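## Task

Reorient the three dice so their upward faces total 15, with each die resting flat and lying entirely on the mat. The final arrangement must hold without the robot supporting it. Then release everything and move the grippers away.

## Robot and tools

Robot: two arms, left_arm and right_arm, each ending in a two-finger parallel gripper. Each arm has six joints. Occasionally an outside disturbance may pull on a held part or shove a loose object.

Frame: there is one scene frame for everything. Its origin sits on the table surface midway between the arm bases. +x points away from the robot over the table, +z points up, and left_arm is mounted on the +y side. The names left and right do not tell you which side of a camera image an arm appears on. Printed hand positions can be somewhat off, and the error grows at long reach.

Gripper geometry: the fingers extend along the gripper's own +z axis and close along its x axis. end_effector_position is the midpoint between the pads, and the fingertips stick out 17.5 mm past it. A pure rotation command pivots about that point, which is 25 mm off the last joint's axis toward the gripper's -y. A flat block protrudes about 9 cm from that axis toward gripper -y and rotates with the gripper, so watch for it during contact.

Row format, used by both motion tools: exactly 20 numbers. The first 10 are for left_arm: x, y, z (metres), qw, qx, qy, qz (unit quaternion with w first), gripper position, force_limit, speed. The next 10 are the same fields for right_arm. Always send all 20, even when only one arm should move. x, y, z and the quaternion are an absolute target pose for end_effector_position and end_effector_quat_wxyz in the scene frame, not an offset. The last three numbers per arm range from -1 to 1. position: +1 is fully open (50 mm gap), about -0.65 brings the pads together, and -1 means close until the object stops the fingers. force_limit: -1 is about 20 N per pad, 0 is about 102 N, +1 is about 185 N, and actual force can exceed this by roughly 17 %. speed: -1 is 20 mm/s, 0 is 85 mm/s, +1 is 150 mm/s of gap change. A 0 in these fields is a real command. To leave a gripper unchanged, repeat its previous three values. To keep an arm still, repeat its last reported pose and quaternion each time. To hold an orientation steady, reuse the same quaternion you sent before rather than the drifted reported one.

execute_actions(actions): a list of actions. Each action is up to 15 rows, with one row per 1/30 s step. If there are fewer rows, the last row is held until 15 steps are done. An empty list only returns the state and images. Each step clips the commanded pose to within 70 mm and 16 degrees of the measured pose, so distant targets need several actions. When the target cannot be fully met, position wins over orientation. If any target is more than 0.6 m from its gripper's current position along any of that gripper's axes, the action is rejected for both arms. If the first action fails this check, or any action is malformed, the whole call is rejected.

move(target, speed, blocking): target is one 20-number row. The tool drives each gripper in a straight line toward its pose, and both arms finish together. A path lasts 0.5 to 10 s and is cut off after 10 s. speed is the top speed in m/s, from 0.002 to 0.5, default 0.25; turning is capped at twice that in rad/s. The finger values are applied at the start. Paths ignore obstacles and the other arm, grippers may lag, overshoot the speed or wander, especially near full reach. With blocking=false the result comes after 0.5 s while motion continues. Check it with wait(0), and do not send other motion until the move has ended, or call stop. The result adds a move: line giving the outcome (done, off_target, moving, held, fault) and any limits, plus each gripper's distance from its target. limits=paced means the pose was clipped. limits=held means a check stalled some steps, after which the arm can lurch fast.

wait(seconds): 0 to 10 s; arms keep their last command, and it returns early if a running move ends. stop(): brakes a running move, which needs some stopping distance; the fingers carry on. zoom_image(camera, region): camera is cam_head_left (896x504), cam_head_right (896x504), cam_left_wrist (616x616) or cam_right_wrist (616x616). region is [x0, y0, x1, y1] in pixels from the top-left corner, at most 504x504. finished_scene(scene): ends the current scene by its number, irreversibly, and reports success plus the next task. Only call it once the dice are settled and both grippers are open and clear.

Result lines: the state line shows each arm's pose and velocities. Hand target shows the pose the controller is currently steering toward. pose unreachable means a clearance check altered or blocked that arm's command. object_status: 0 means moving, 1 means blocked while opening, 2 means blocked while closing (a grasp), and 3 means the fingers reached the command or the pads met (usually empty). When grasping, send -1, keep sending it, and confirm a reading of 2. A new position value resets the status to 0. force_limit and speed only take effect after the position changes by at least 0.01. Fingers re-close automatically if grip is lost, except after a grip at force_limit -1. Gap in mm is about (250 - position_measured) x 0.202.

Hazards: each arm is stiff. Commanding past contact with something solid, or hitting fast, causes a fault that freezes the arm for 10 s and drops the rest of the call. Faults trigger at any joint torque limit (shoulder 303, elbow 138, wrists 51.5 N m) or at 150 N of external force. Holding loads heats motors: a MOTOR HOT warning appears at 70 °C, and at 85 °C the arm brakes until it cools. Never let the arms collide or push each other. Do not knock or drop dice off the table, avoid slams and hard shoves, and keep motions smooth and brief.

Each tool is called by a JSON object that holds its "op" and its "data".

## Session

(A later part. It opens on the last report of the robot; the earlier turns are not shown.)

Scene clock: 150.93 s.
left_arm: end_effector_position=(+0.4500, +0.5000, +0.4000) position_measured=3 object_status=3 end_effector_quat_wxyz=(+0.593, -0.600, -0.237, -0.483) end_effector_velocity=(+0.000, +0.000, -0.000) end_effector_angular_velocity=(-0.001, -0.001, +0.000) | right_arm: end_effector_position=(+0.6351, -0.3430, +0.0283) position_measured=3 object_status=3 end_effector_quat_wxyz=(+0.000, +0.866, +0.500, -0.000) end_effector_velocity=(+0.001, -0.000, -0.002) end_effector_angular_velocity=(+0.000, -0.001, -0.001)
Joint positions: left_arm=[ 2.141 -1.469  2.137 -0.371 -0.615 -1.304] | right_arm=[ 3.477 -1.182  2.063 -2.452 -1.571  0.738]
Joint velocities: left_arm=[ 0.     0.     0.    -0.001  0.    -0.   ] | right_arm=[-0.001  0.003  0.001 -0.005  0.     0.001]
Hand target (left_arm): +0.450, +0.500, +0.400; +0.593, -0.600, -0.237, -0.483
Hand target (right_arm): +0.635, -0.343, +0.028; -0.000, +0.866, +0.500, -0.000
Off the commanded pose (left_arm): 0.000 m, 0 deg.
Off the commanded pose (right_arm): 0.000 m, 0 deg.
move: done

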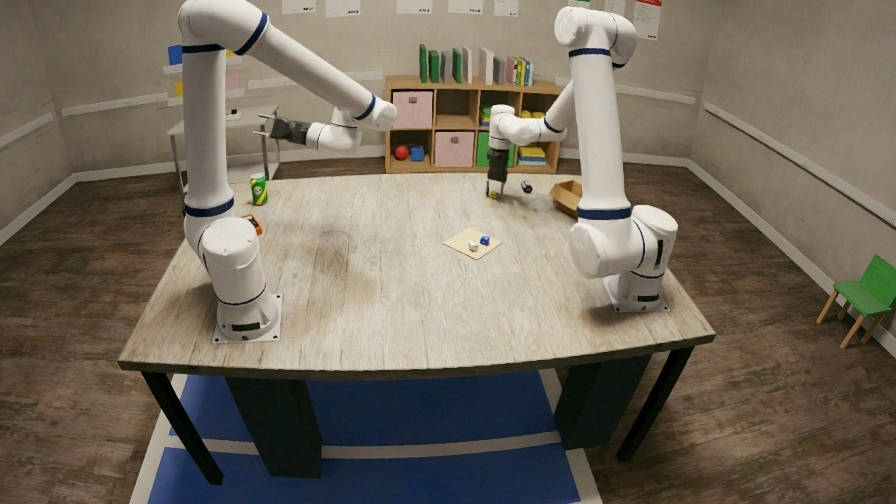

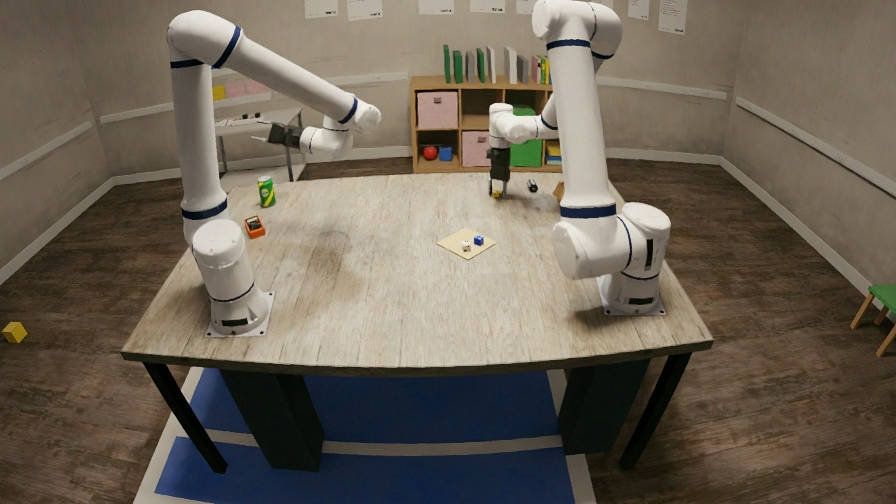

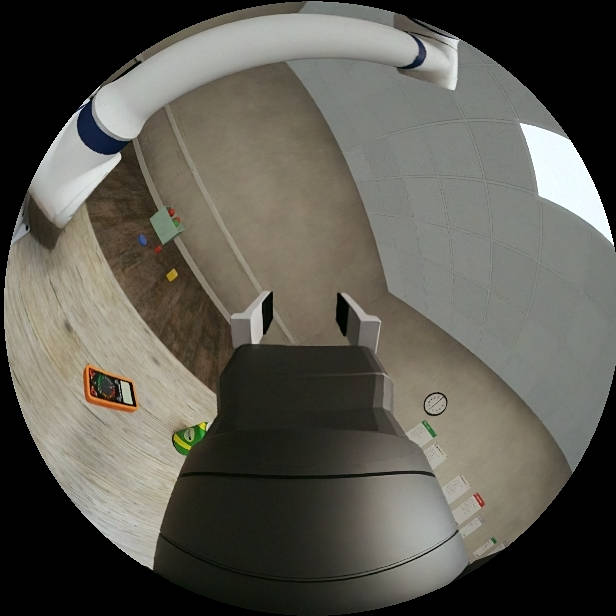

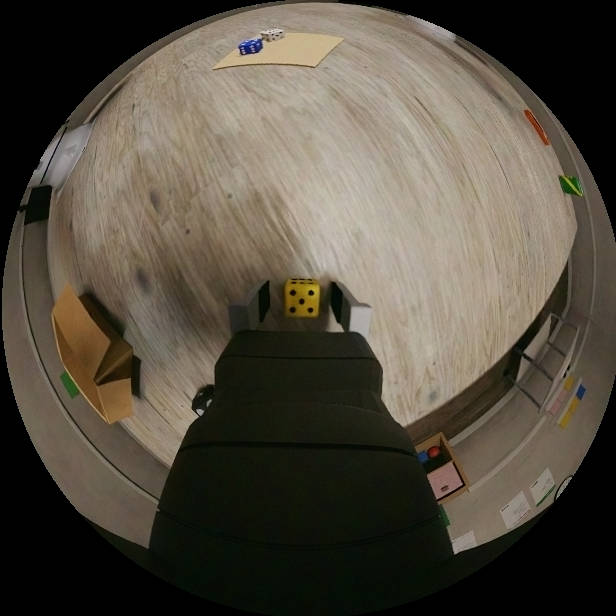

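{"op": "move", "data": {"target": [0.45,0.5,0.4,0.593,-0.6,-0.237,-0.483,1,-0.6,0,0.635,-0.343,0.028,0,0.866,0.5,0,-1,-0.6,-0.3]}}

{"op": "move", "data": {"target": [0.45,0.5,0.4,0.593,-0.6,-0.237,-0.483,1,-0.6,0,0.625,-0.338,0.055,0,0.866,0.5,0,-1,-0.6,-0.3], "speed": 0.15}}

{"op": "move", "data": {"target": [0.45,0.5,0.4,0.593,-0.6,-0.237,-0.483,1,-0.6,0,0.315,-0.178,0.06,0,0.924,0.383,0,-1,-0.6,-0.3], "speed": 0.35}}

{"op": "move", "data": {"target": [0.45,0.5,0.4,0.593,-0.6,-0.237,-0.483,1,-0.6,0,0.315,-0.178,0.031,0,0.924,0.383,0,-1,-0.6,-0.3], "speed": 0.04}}

Scene clock: 159.77 s.
left_arm: end_effector_position=(+0.4500, +0.5000, +0.4000) position_measured=3 object_status=3 end_effector_quat_wxyz=(+0.593, -0.600, -0.237, -0.483) end_effector_velocity=(+0.000, -0.001, -0.000) end_effector_angular_velocity=(-0.001, -0.001, -0.002) | right_arm: end_effector_position=(+0.6350, -0.3430, +0.0279) position_measured=131 object_status=2 end_effector_quat_wxyz=(-0.000, +0.866, +0.500, -0.000) end_effector_velocity=(+0.000, +0.000, -0.000) end_effector_angular_velocity=(+0.000, -0.001, +0.001)
Joint positions: left_arm=[ 2.141 -1.469  2.137 -0.371 -0.615 -1.304] | right_arm=[ 3.477 -1.181  2.063 -2.452 -1.571  0.738]
Joint velocities: left_arm=[-0.001  0.     0.    -0.001  0.001 -0.   ] | right_arm=[ 0.     0.    -0.    -0.001  0.    -0.001]
Hand target (left_arm): +0.450, +0.500, +0.400; +0.593, -0.600, -0.237, -0.483
Hand target (right_arm): +0.635, -0.343, +0.028; -0.000, +0.866, +0.500, -0.000
Off the commanded pose (left_arm): 0.000 m, 0 deg.
Off the commanded pose (right_arm): 0.000 m, 0 deg.
move: done

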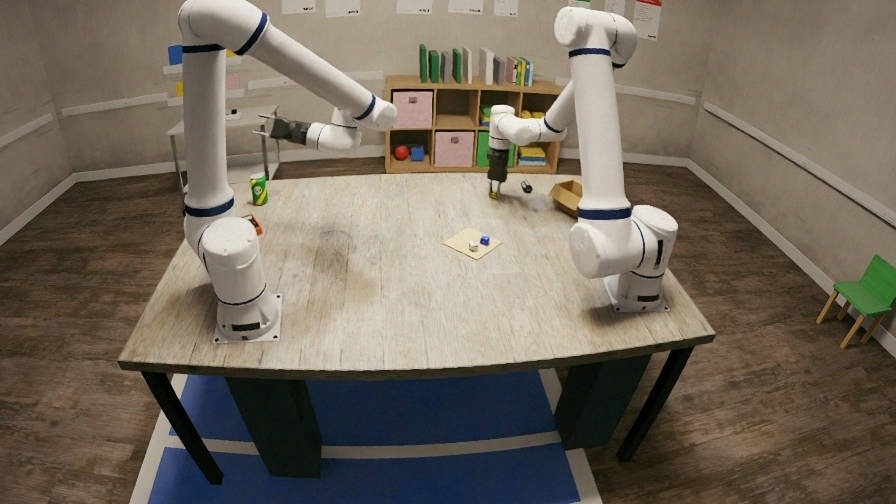

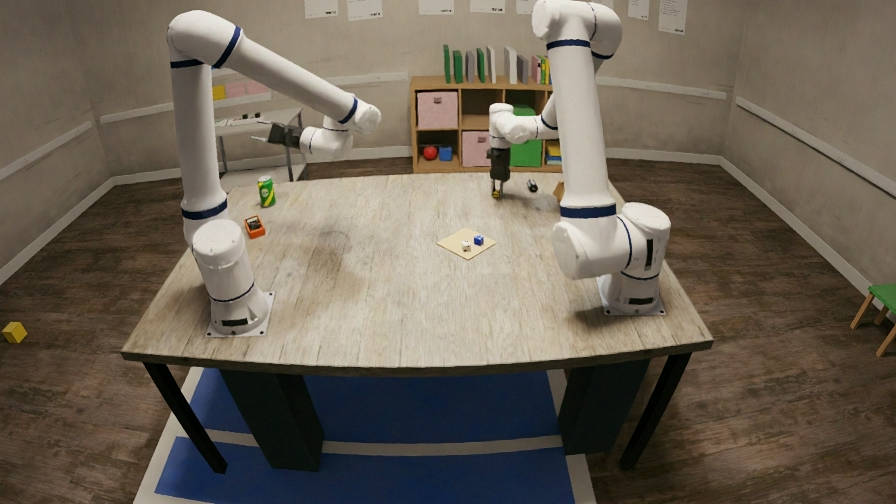

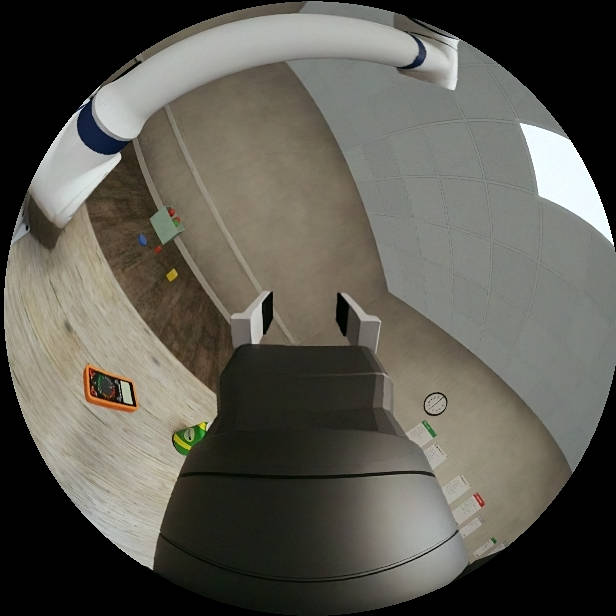

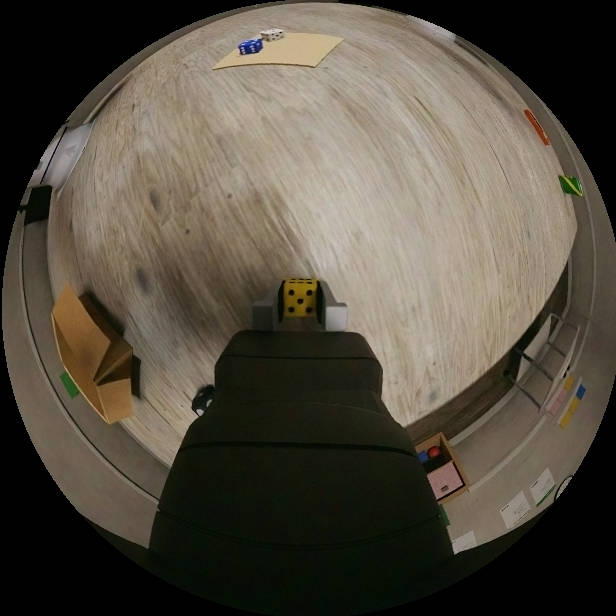

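Scene clock: 160.60 s.
left_arm: end_effector_position=(+0.4500, +0.5000, +0.4000) position_measured=3 object_status=3 end_effector_quat_wxyz=(+0.593, -0.600, -0.237, -0.483) end_effector_velocity=(-0.000, -0.000, -0.000) end_effector_angular_velocity=(+0.000, +0.001, +0.001) | right_arm: end_effector_position=(+0.6250, -0.3380, +0.0548) position_measured=131 object_status=2 end_effector_quat_wxyz=(-0.000, +0.866, +0.500, -0.000) end_effector_velocity=(-0.000, +0.000, +0.003) end_effector_angular_velocity=(+0.000, -0.001, -0.001)
Joint positions: left_arm=[ 2.141 -1.469  2.137 -0.371 -0.615 -1.304] | right_arm=[ 3.486 -1.227  2.064 -2.408 -1.571  0.747]
Joint velocities: left_arm=[-0.    -0.    -0.    -0.001 -0.001  0.002] | right_arm=[ 0.    -0.004 -0.     0.003 -0.     0.001]
Hand target (left_arm): +0.450, +0.500, +0.400; +0.593, -0.600, -0.237, -0.483
Hand target (right_arm): +0.625, -0.338, +0.055; -0.000, +0.866, +0.500, +0.000
Off the commanded pose (left_arm): 0.000 m, 0 deg.
Off the commanded pose (right_arm): 0.000 m, 0 deg.
move: done

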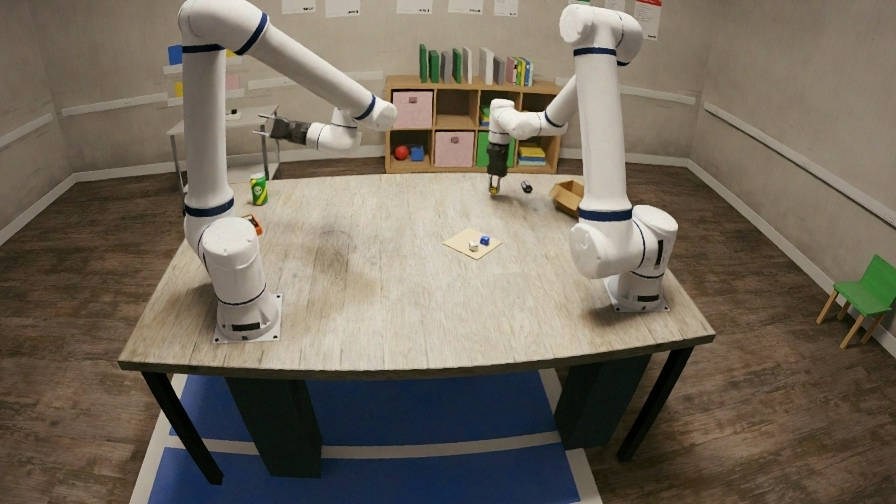

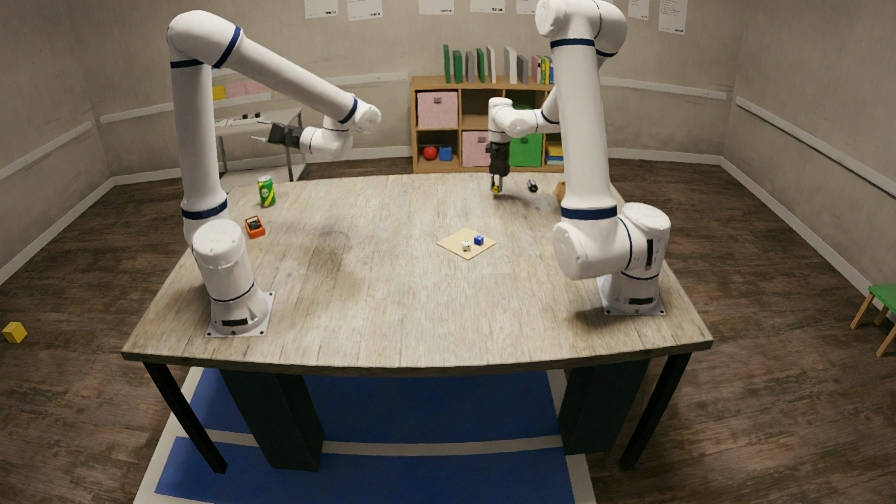

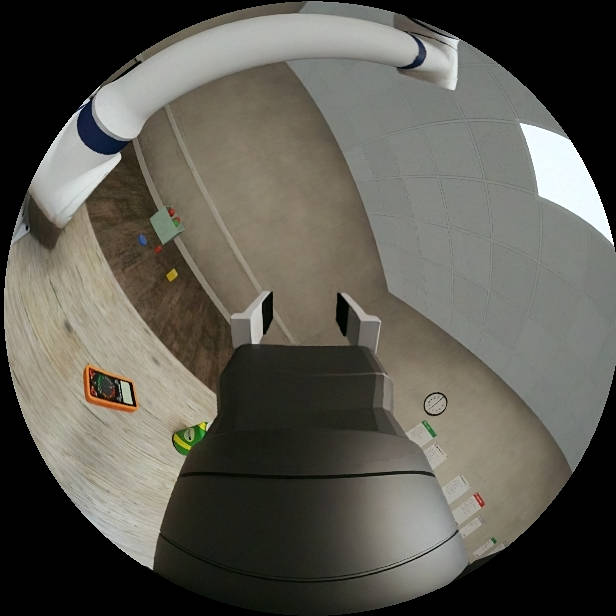

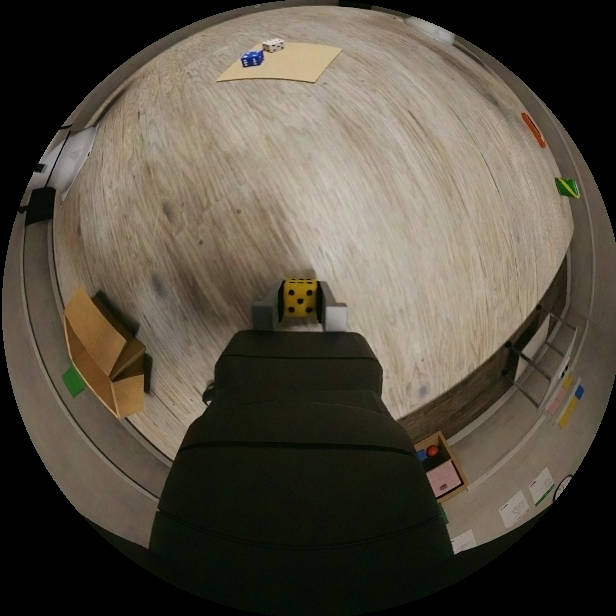

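Scene clock: 162.27 s.
left_arm: end_effector_position=(+0.4500, +0.5000, +0.4000) position_measured=3 object_status=3 end_effector_quat_wxyz=(+0.593, -0.600, -0.237, -0.483) end_effector_velocity=(-0.000, +0.000, +0.000) end_effector_angular_velocity=(+0.000, +0.000, +0.001) | right_arm: end_effector_position=(+0.3149, -0.1774, +0.0597) position_measured=131 object_status=2 end_effector_quat_wxyz=(-0.001, +0.924, +0.383, -0.000) end_effector_velocity=(-0.002, +0.001, -0.000) end_effector_angular_velocity=(-0.000, -0.000, -0.000)
Joint positions: left_arm=[ 2.141 -1.469  2.137 -0.371 -0.615 -1.304] | right_arm=[ 3.921 -1.422  2.324 -2.474 -1.568  1.443]
Joint velocities: left_arm=[ 0.001 -0.    -0.    -0.    -0.     0.   ] | right_arm=[ 0.005  0.     0.    -0.001 -0.     0.005]
Hand target (left_arm): +0.450, +0.500, +0.400; +0.593, -0.600, -0.237, -0.483
Hand target (right_arm): +0.315, -0.177, +0.060; -0.001, +0.924, +0.383, -0.000
Off the commanded pose (left_arm): 0.000 m, 0 deg.
Off the commanded pose (right_arm): 0.001 m, 0 deg.
move: done

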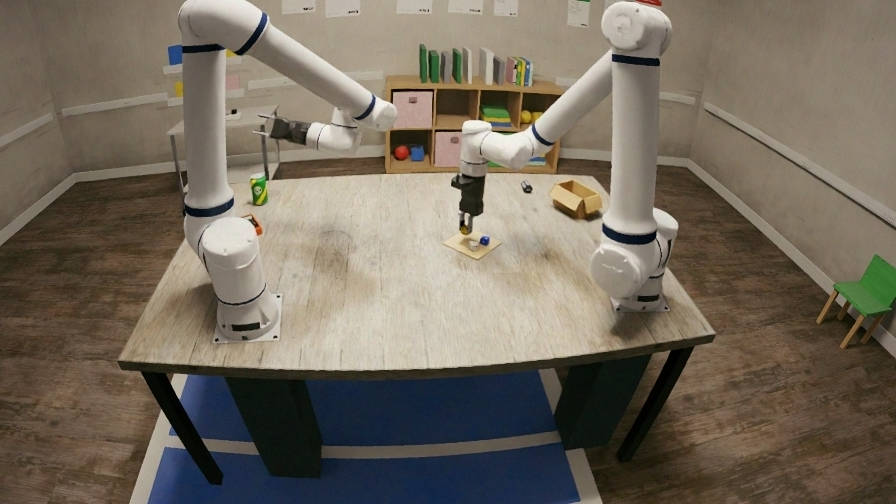

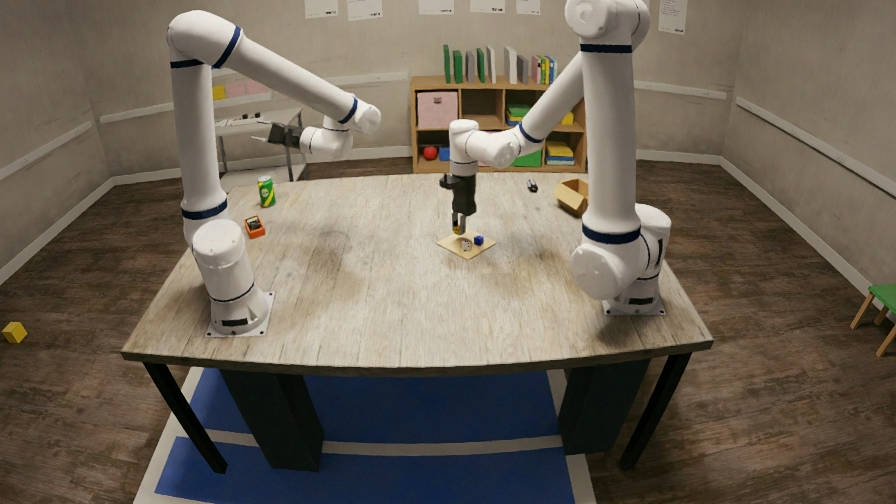

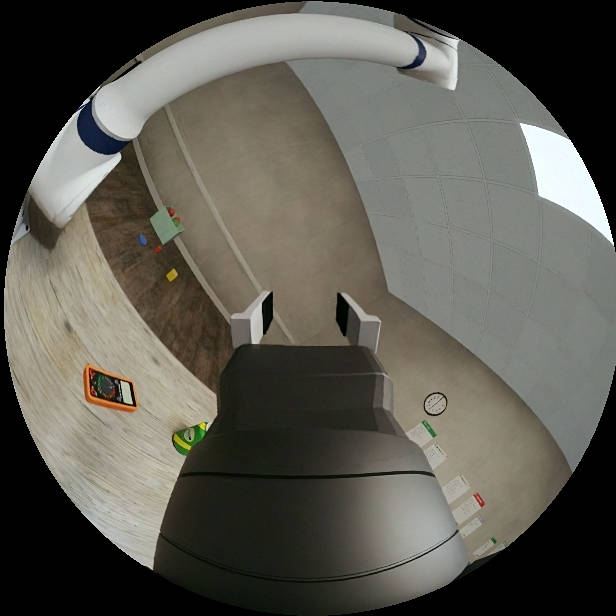

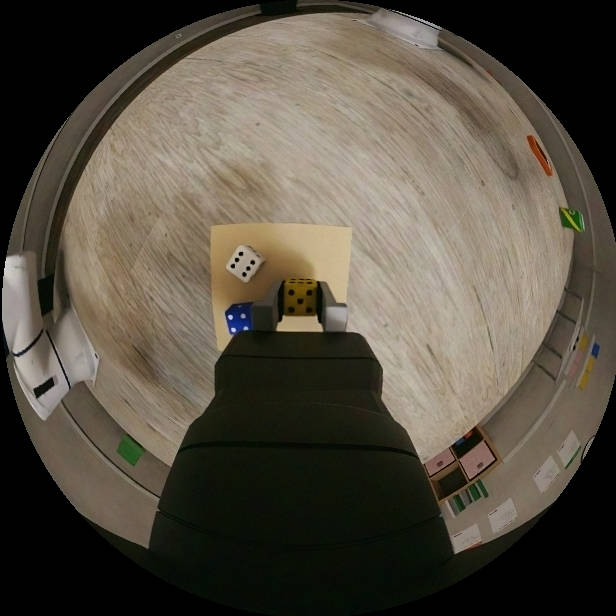

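Scene clock: 163.33 s.
left_arm: end_effector_position=(+0.4500, +0.5000, +0.4000) position_measured=3 object_status=3 end_effector_quat_wxyz=(+0.593, -0.600, -0.237, -0.483) end_effector_velocity=(+0.000, -0.001, -0.000) end_effector_angular_velocity=(-0.001, -0.001, -0.001) | right_arm: end_effector_position=(+0.3151, -0.1779, +0.0313) position_measured=131 object_status=2 end_effector_quat_wxyz=(-0.000, +0.924, +0.383, +0.000) end_effector_velocity=(+0.000, -0.001, -0.002) end_effector_angular_velocity=(+0.000, -0.001, -0.001)
Joint positions: left_arm=[ 2.141 -1.469  2.137 -0.371 -0.615 -1.304] | right_arm=[ 3.921 -1.37   2.341 -2.541 -1.571  1.444]
Joint velocities: left_arm=[-0.002 -0.    -0.    -0.001 -0.    -0.   ] | right_arm=[-0.001  0.004  0.002 -0.007 -0.     0.001]
Hand target (left_arm): +0.450, +0.500, +0.400; +0.593, -0.600, -0.237, -0.483
Hand target (right_arm): +0.315, -0.178, +0.031; -0.000, +0.924, +0.383, -0.000
Off the commanded pose (left_arm): 0.000 m, 0 deg.
Off the commanded pose (right_arm): 0.000 m, 0 deg.
move: done

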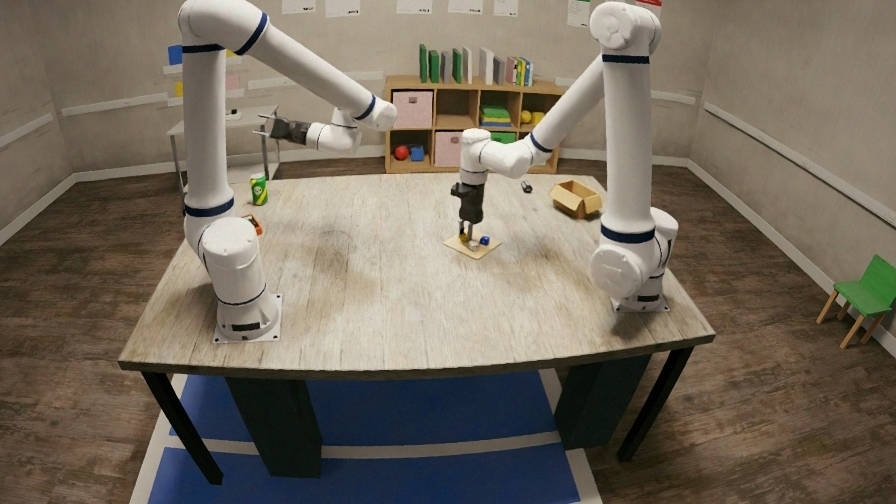

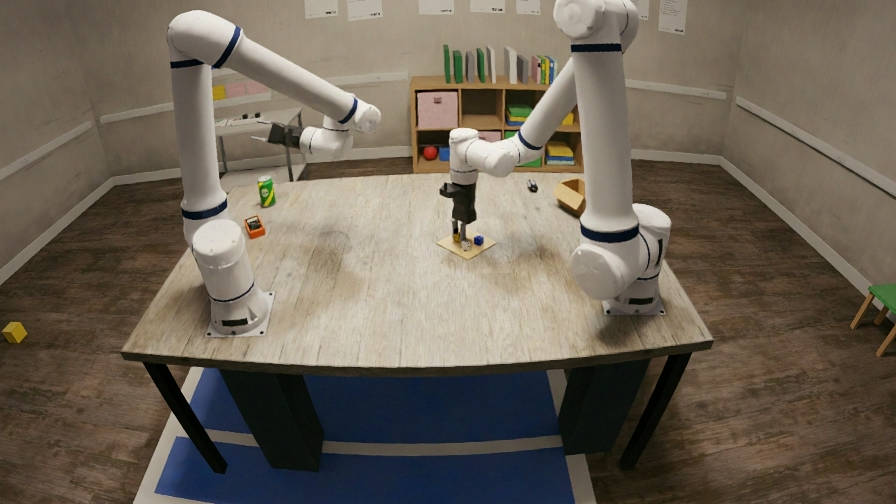

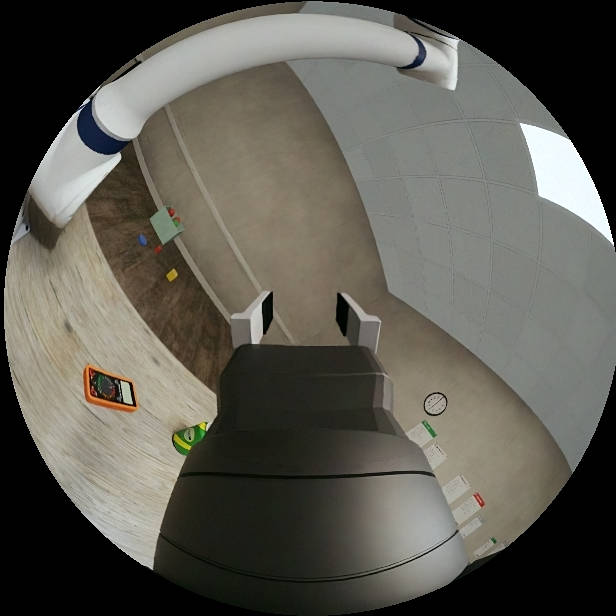

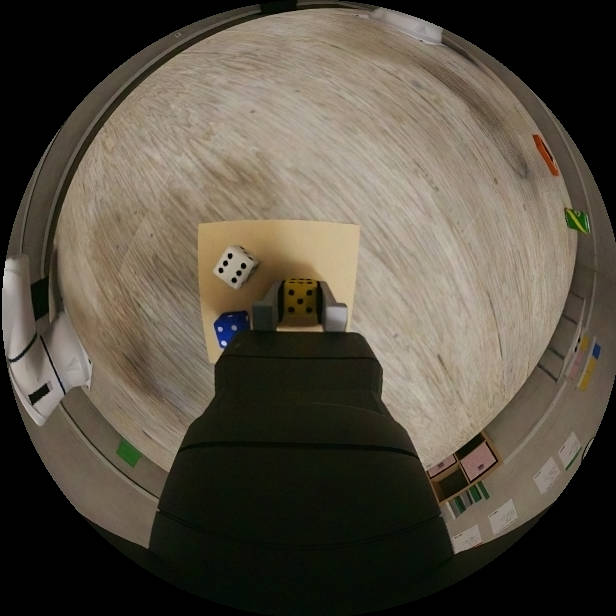

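{"op": "move", "data": {"target": [0.45,0.5,0.4,0.593,-0.6,-0.237,-0.483,1,-0.6,0,0.315,-0.178,0.031,0,0.924,0.383,0,0.5,-0.6,-0.5]}}

{"op": "move", "data": {"target": [0.45,0.5,0.4,0.593,-0.6,-0.237,-0.483,1,-0.6,0,0.315,-0.178,0.17,0,0.924,0.383,0,0.5,-0.6,-0.5]}}

{"op": "zoom_image", "data": {"camera": "cam_right_wrist", "region": [200,160,400,360]}}

Scene clock: 173.77 s.
left_arm: end_effector_position=(+0.4500, +0.5000, +0.4000) position_measured=3 object_status=3 end_effector_quat_wxyz=(+0.593, -0.600, -0.237, -0.483) end_effector_velocity=(+0.000, +0.000, -0.000) end_effector_angular_velocity=(+0.000, +0.001, +0.001) | right_arm: end_effector_position=(+0.3150, -0.1780, +0.0310) position_measured=78 object_status=3 end_effector_quat_wxyz=(-0.000, +0.924, +0.383, +0.000) end_effector_velocity=(+0.001, +0.001, +0.001) end_effector_angular_velocity=(+0.002, -0.002, -0.000)
Joint positions: left_arm=[ 2.141 -1.469  2.137 -0.371 -0.615 -1.304] | right_arm=[ 3.921 -1.37   2.341 -2.542 -1.571  1.444]
Joint velocities: left_arm=[ 0.001  0.    -0.     0.     0.     0.001] | right_arm=[-0.    -0.001 -0.    -0.002  0.    -0.   ]
Hand target (left_arm): +0.450, +0.500, +0.400; +0.593, -0.600, -0.237, -0.483
Hand target (right_arm): +0.315, -0.178, +0.031; +0.000, +0.924, +0.383, +0.000
Off the commanded pose (left_arm): 0.000 m, 0 deg.
Off the commanded pose (right_arm): 0.000 m, 0 deg.
move: done

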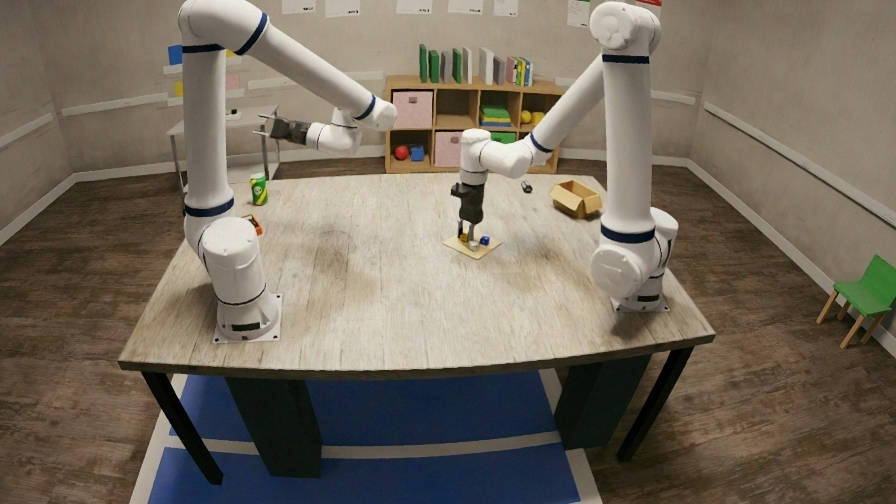

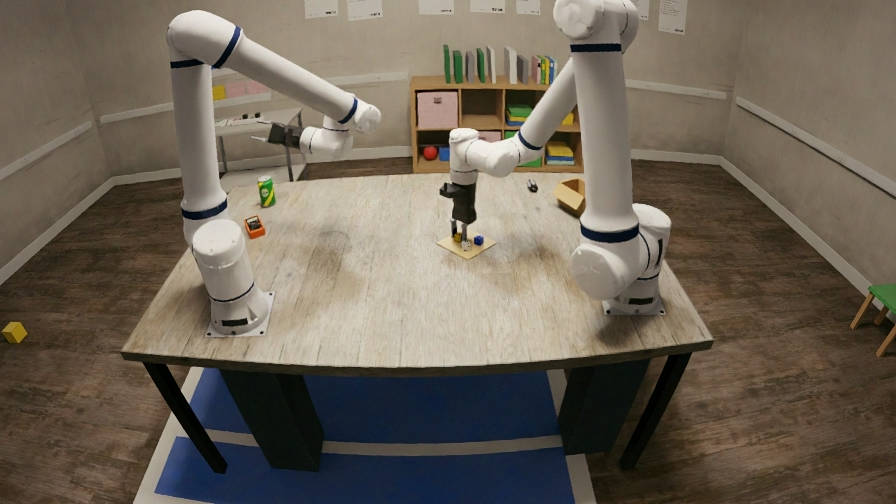

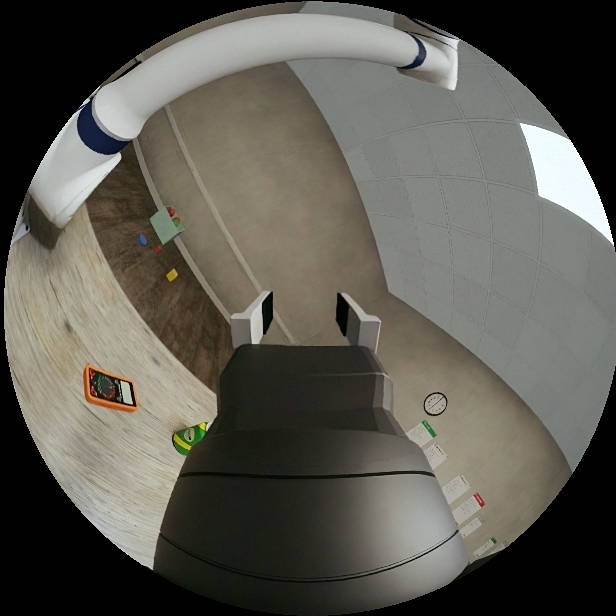

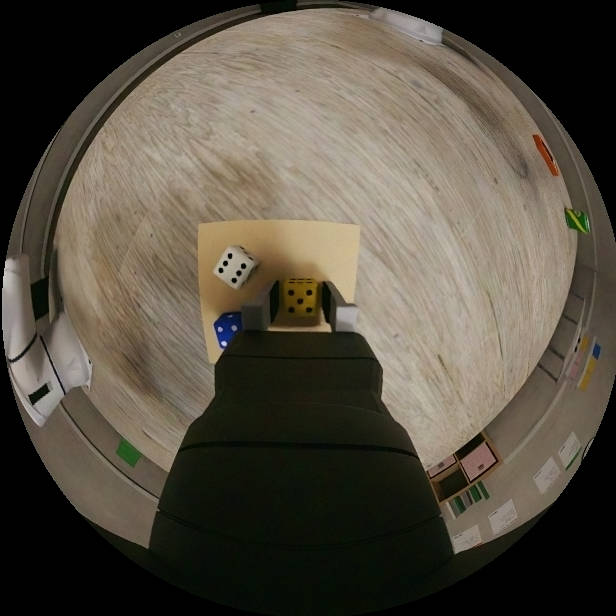

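Scene clock: 174.93 s.
left_arm: end_effector_position=(+0.4500, +0.5000, +0.4000) position_measured=3 object_status=3 end_effector_quat_wxyz=(+0.593, -0.600, -0.237, -0.483) end_effector_velocity=(+0.000, +0.000, -0.000) end_effector_angular_velocity=(-0.000, +0.001, -0.000) | right_arm: end_effector_position=(+0.3147, -0.1782, +0.1699) position_measured=78 object_status=3 end_effector_quat_wxyz=(-0.000, +0.924, +0.383, +0.000) end_effector_velocity=(-0.000, +0.000, +0.003) end_effector_angular_velocity=(+0.000, +0.000, +0.001)
Joint positions: left_arm=[ 2.141 -1.469  2.137 -0.371 -0.615 -1.304] | right_arm=[ 3.921 -1.588  2.236 -2.219 -1.571  1.444]
Joint velocities: left_arm=[ 0.    -0.     0.    -0.     0.001  0.001] | right_arm=[ 0.001 -0.003 -0.003  0.006  0.    -0.   ]
Hand target (left_arm): +0.450, +0.500, +0.400; +0.593, -0.600, -0.237, -0.483
Hand target (right_arm): +0.315, -0.178, +0.170; -0.000, +0.924, +0.383, +0.000
Off the commanded pose (left_arm): 0.000 m, 0 deg.
Off the commanded pose (right_arm): 0.000 m, 0 deg.
move: done

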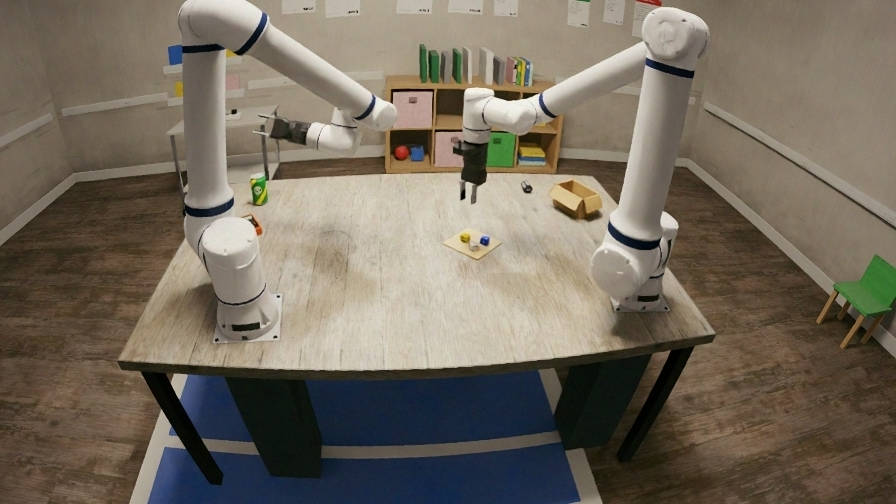

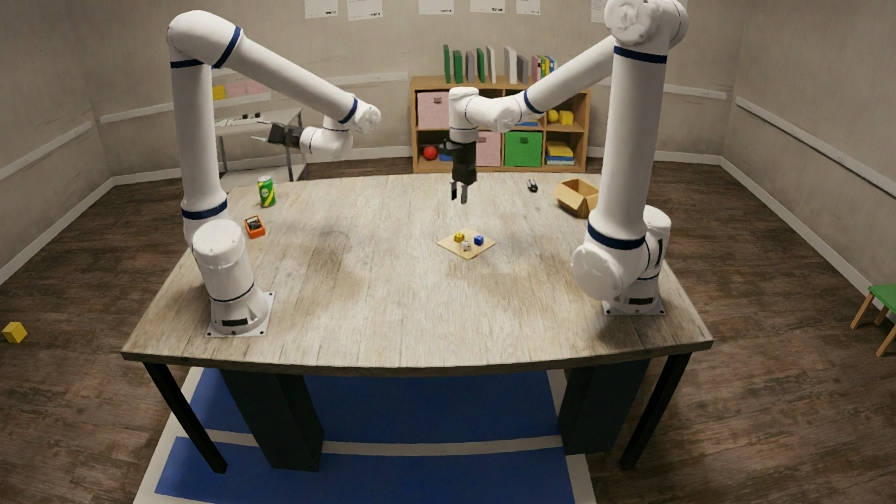

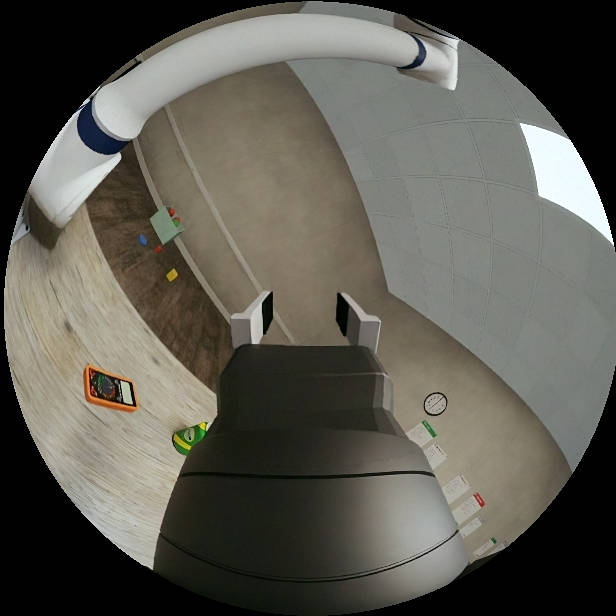

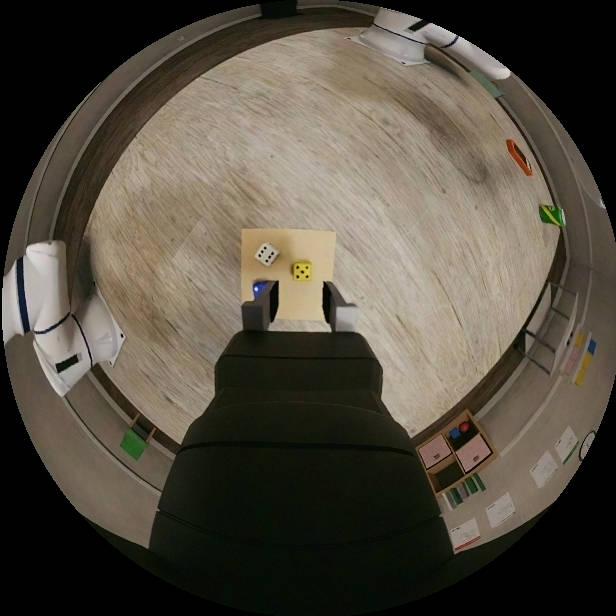

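Region (200, 160, 400, 360) of cam_right_wrist's 616x616 image, scaled by 2.520, with more detail than that image has.

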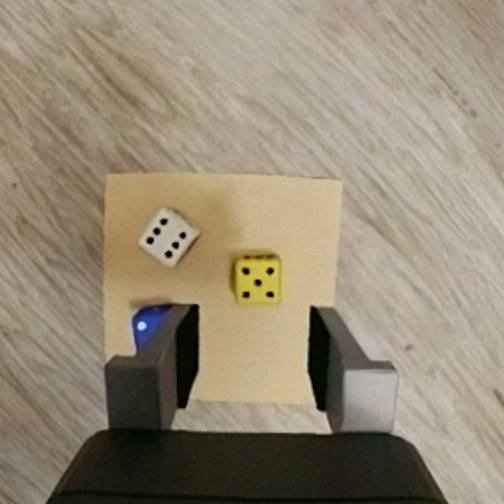

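{"op": "finished_scene", "data": {"scene": 2}}

The scene is finished: the task was done.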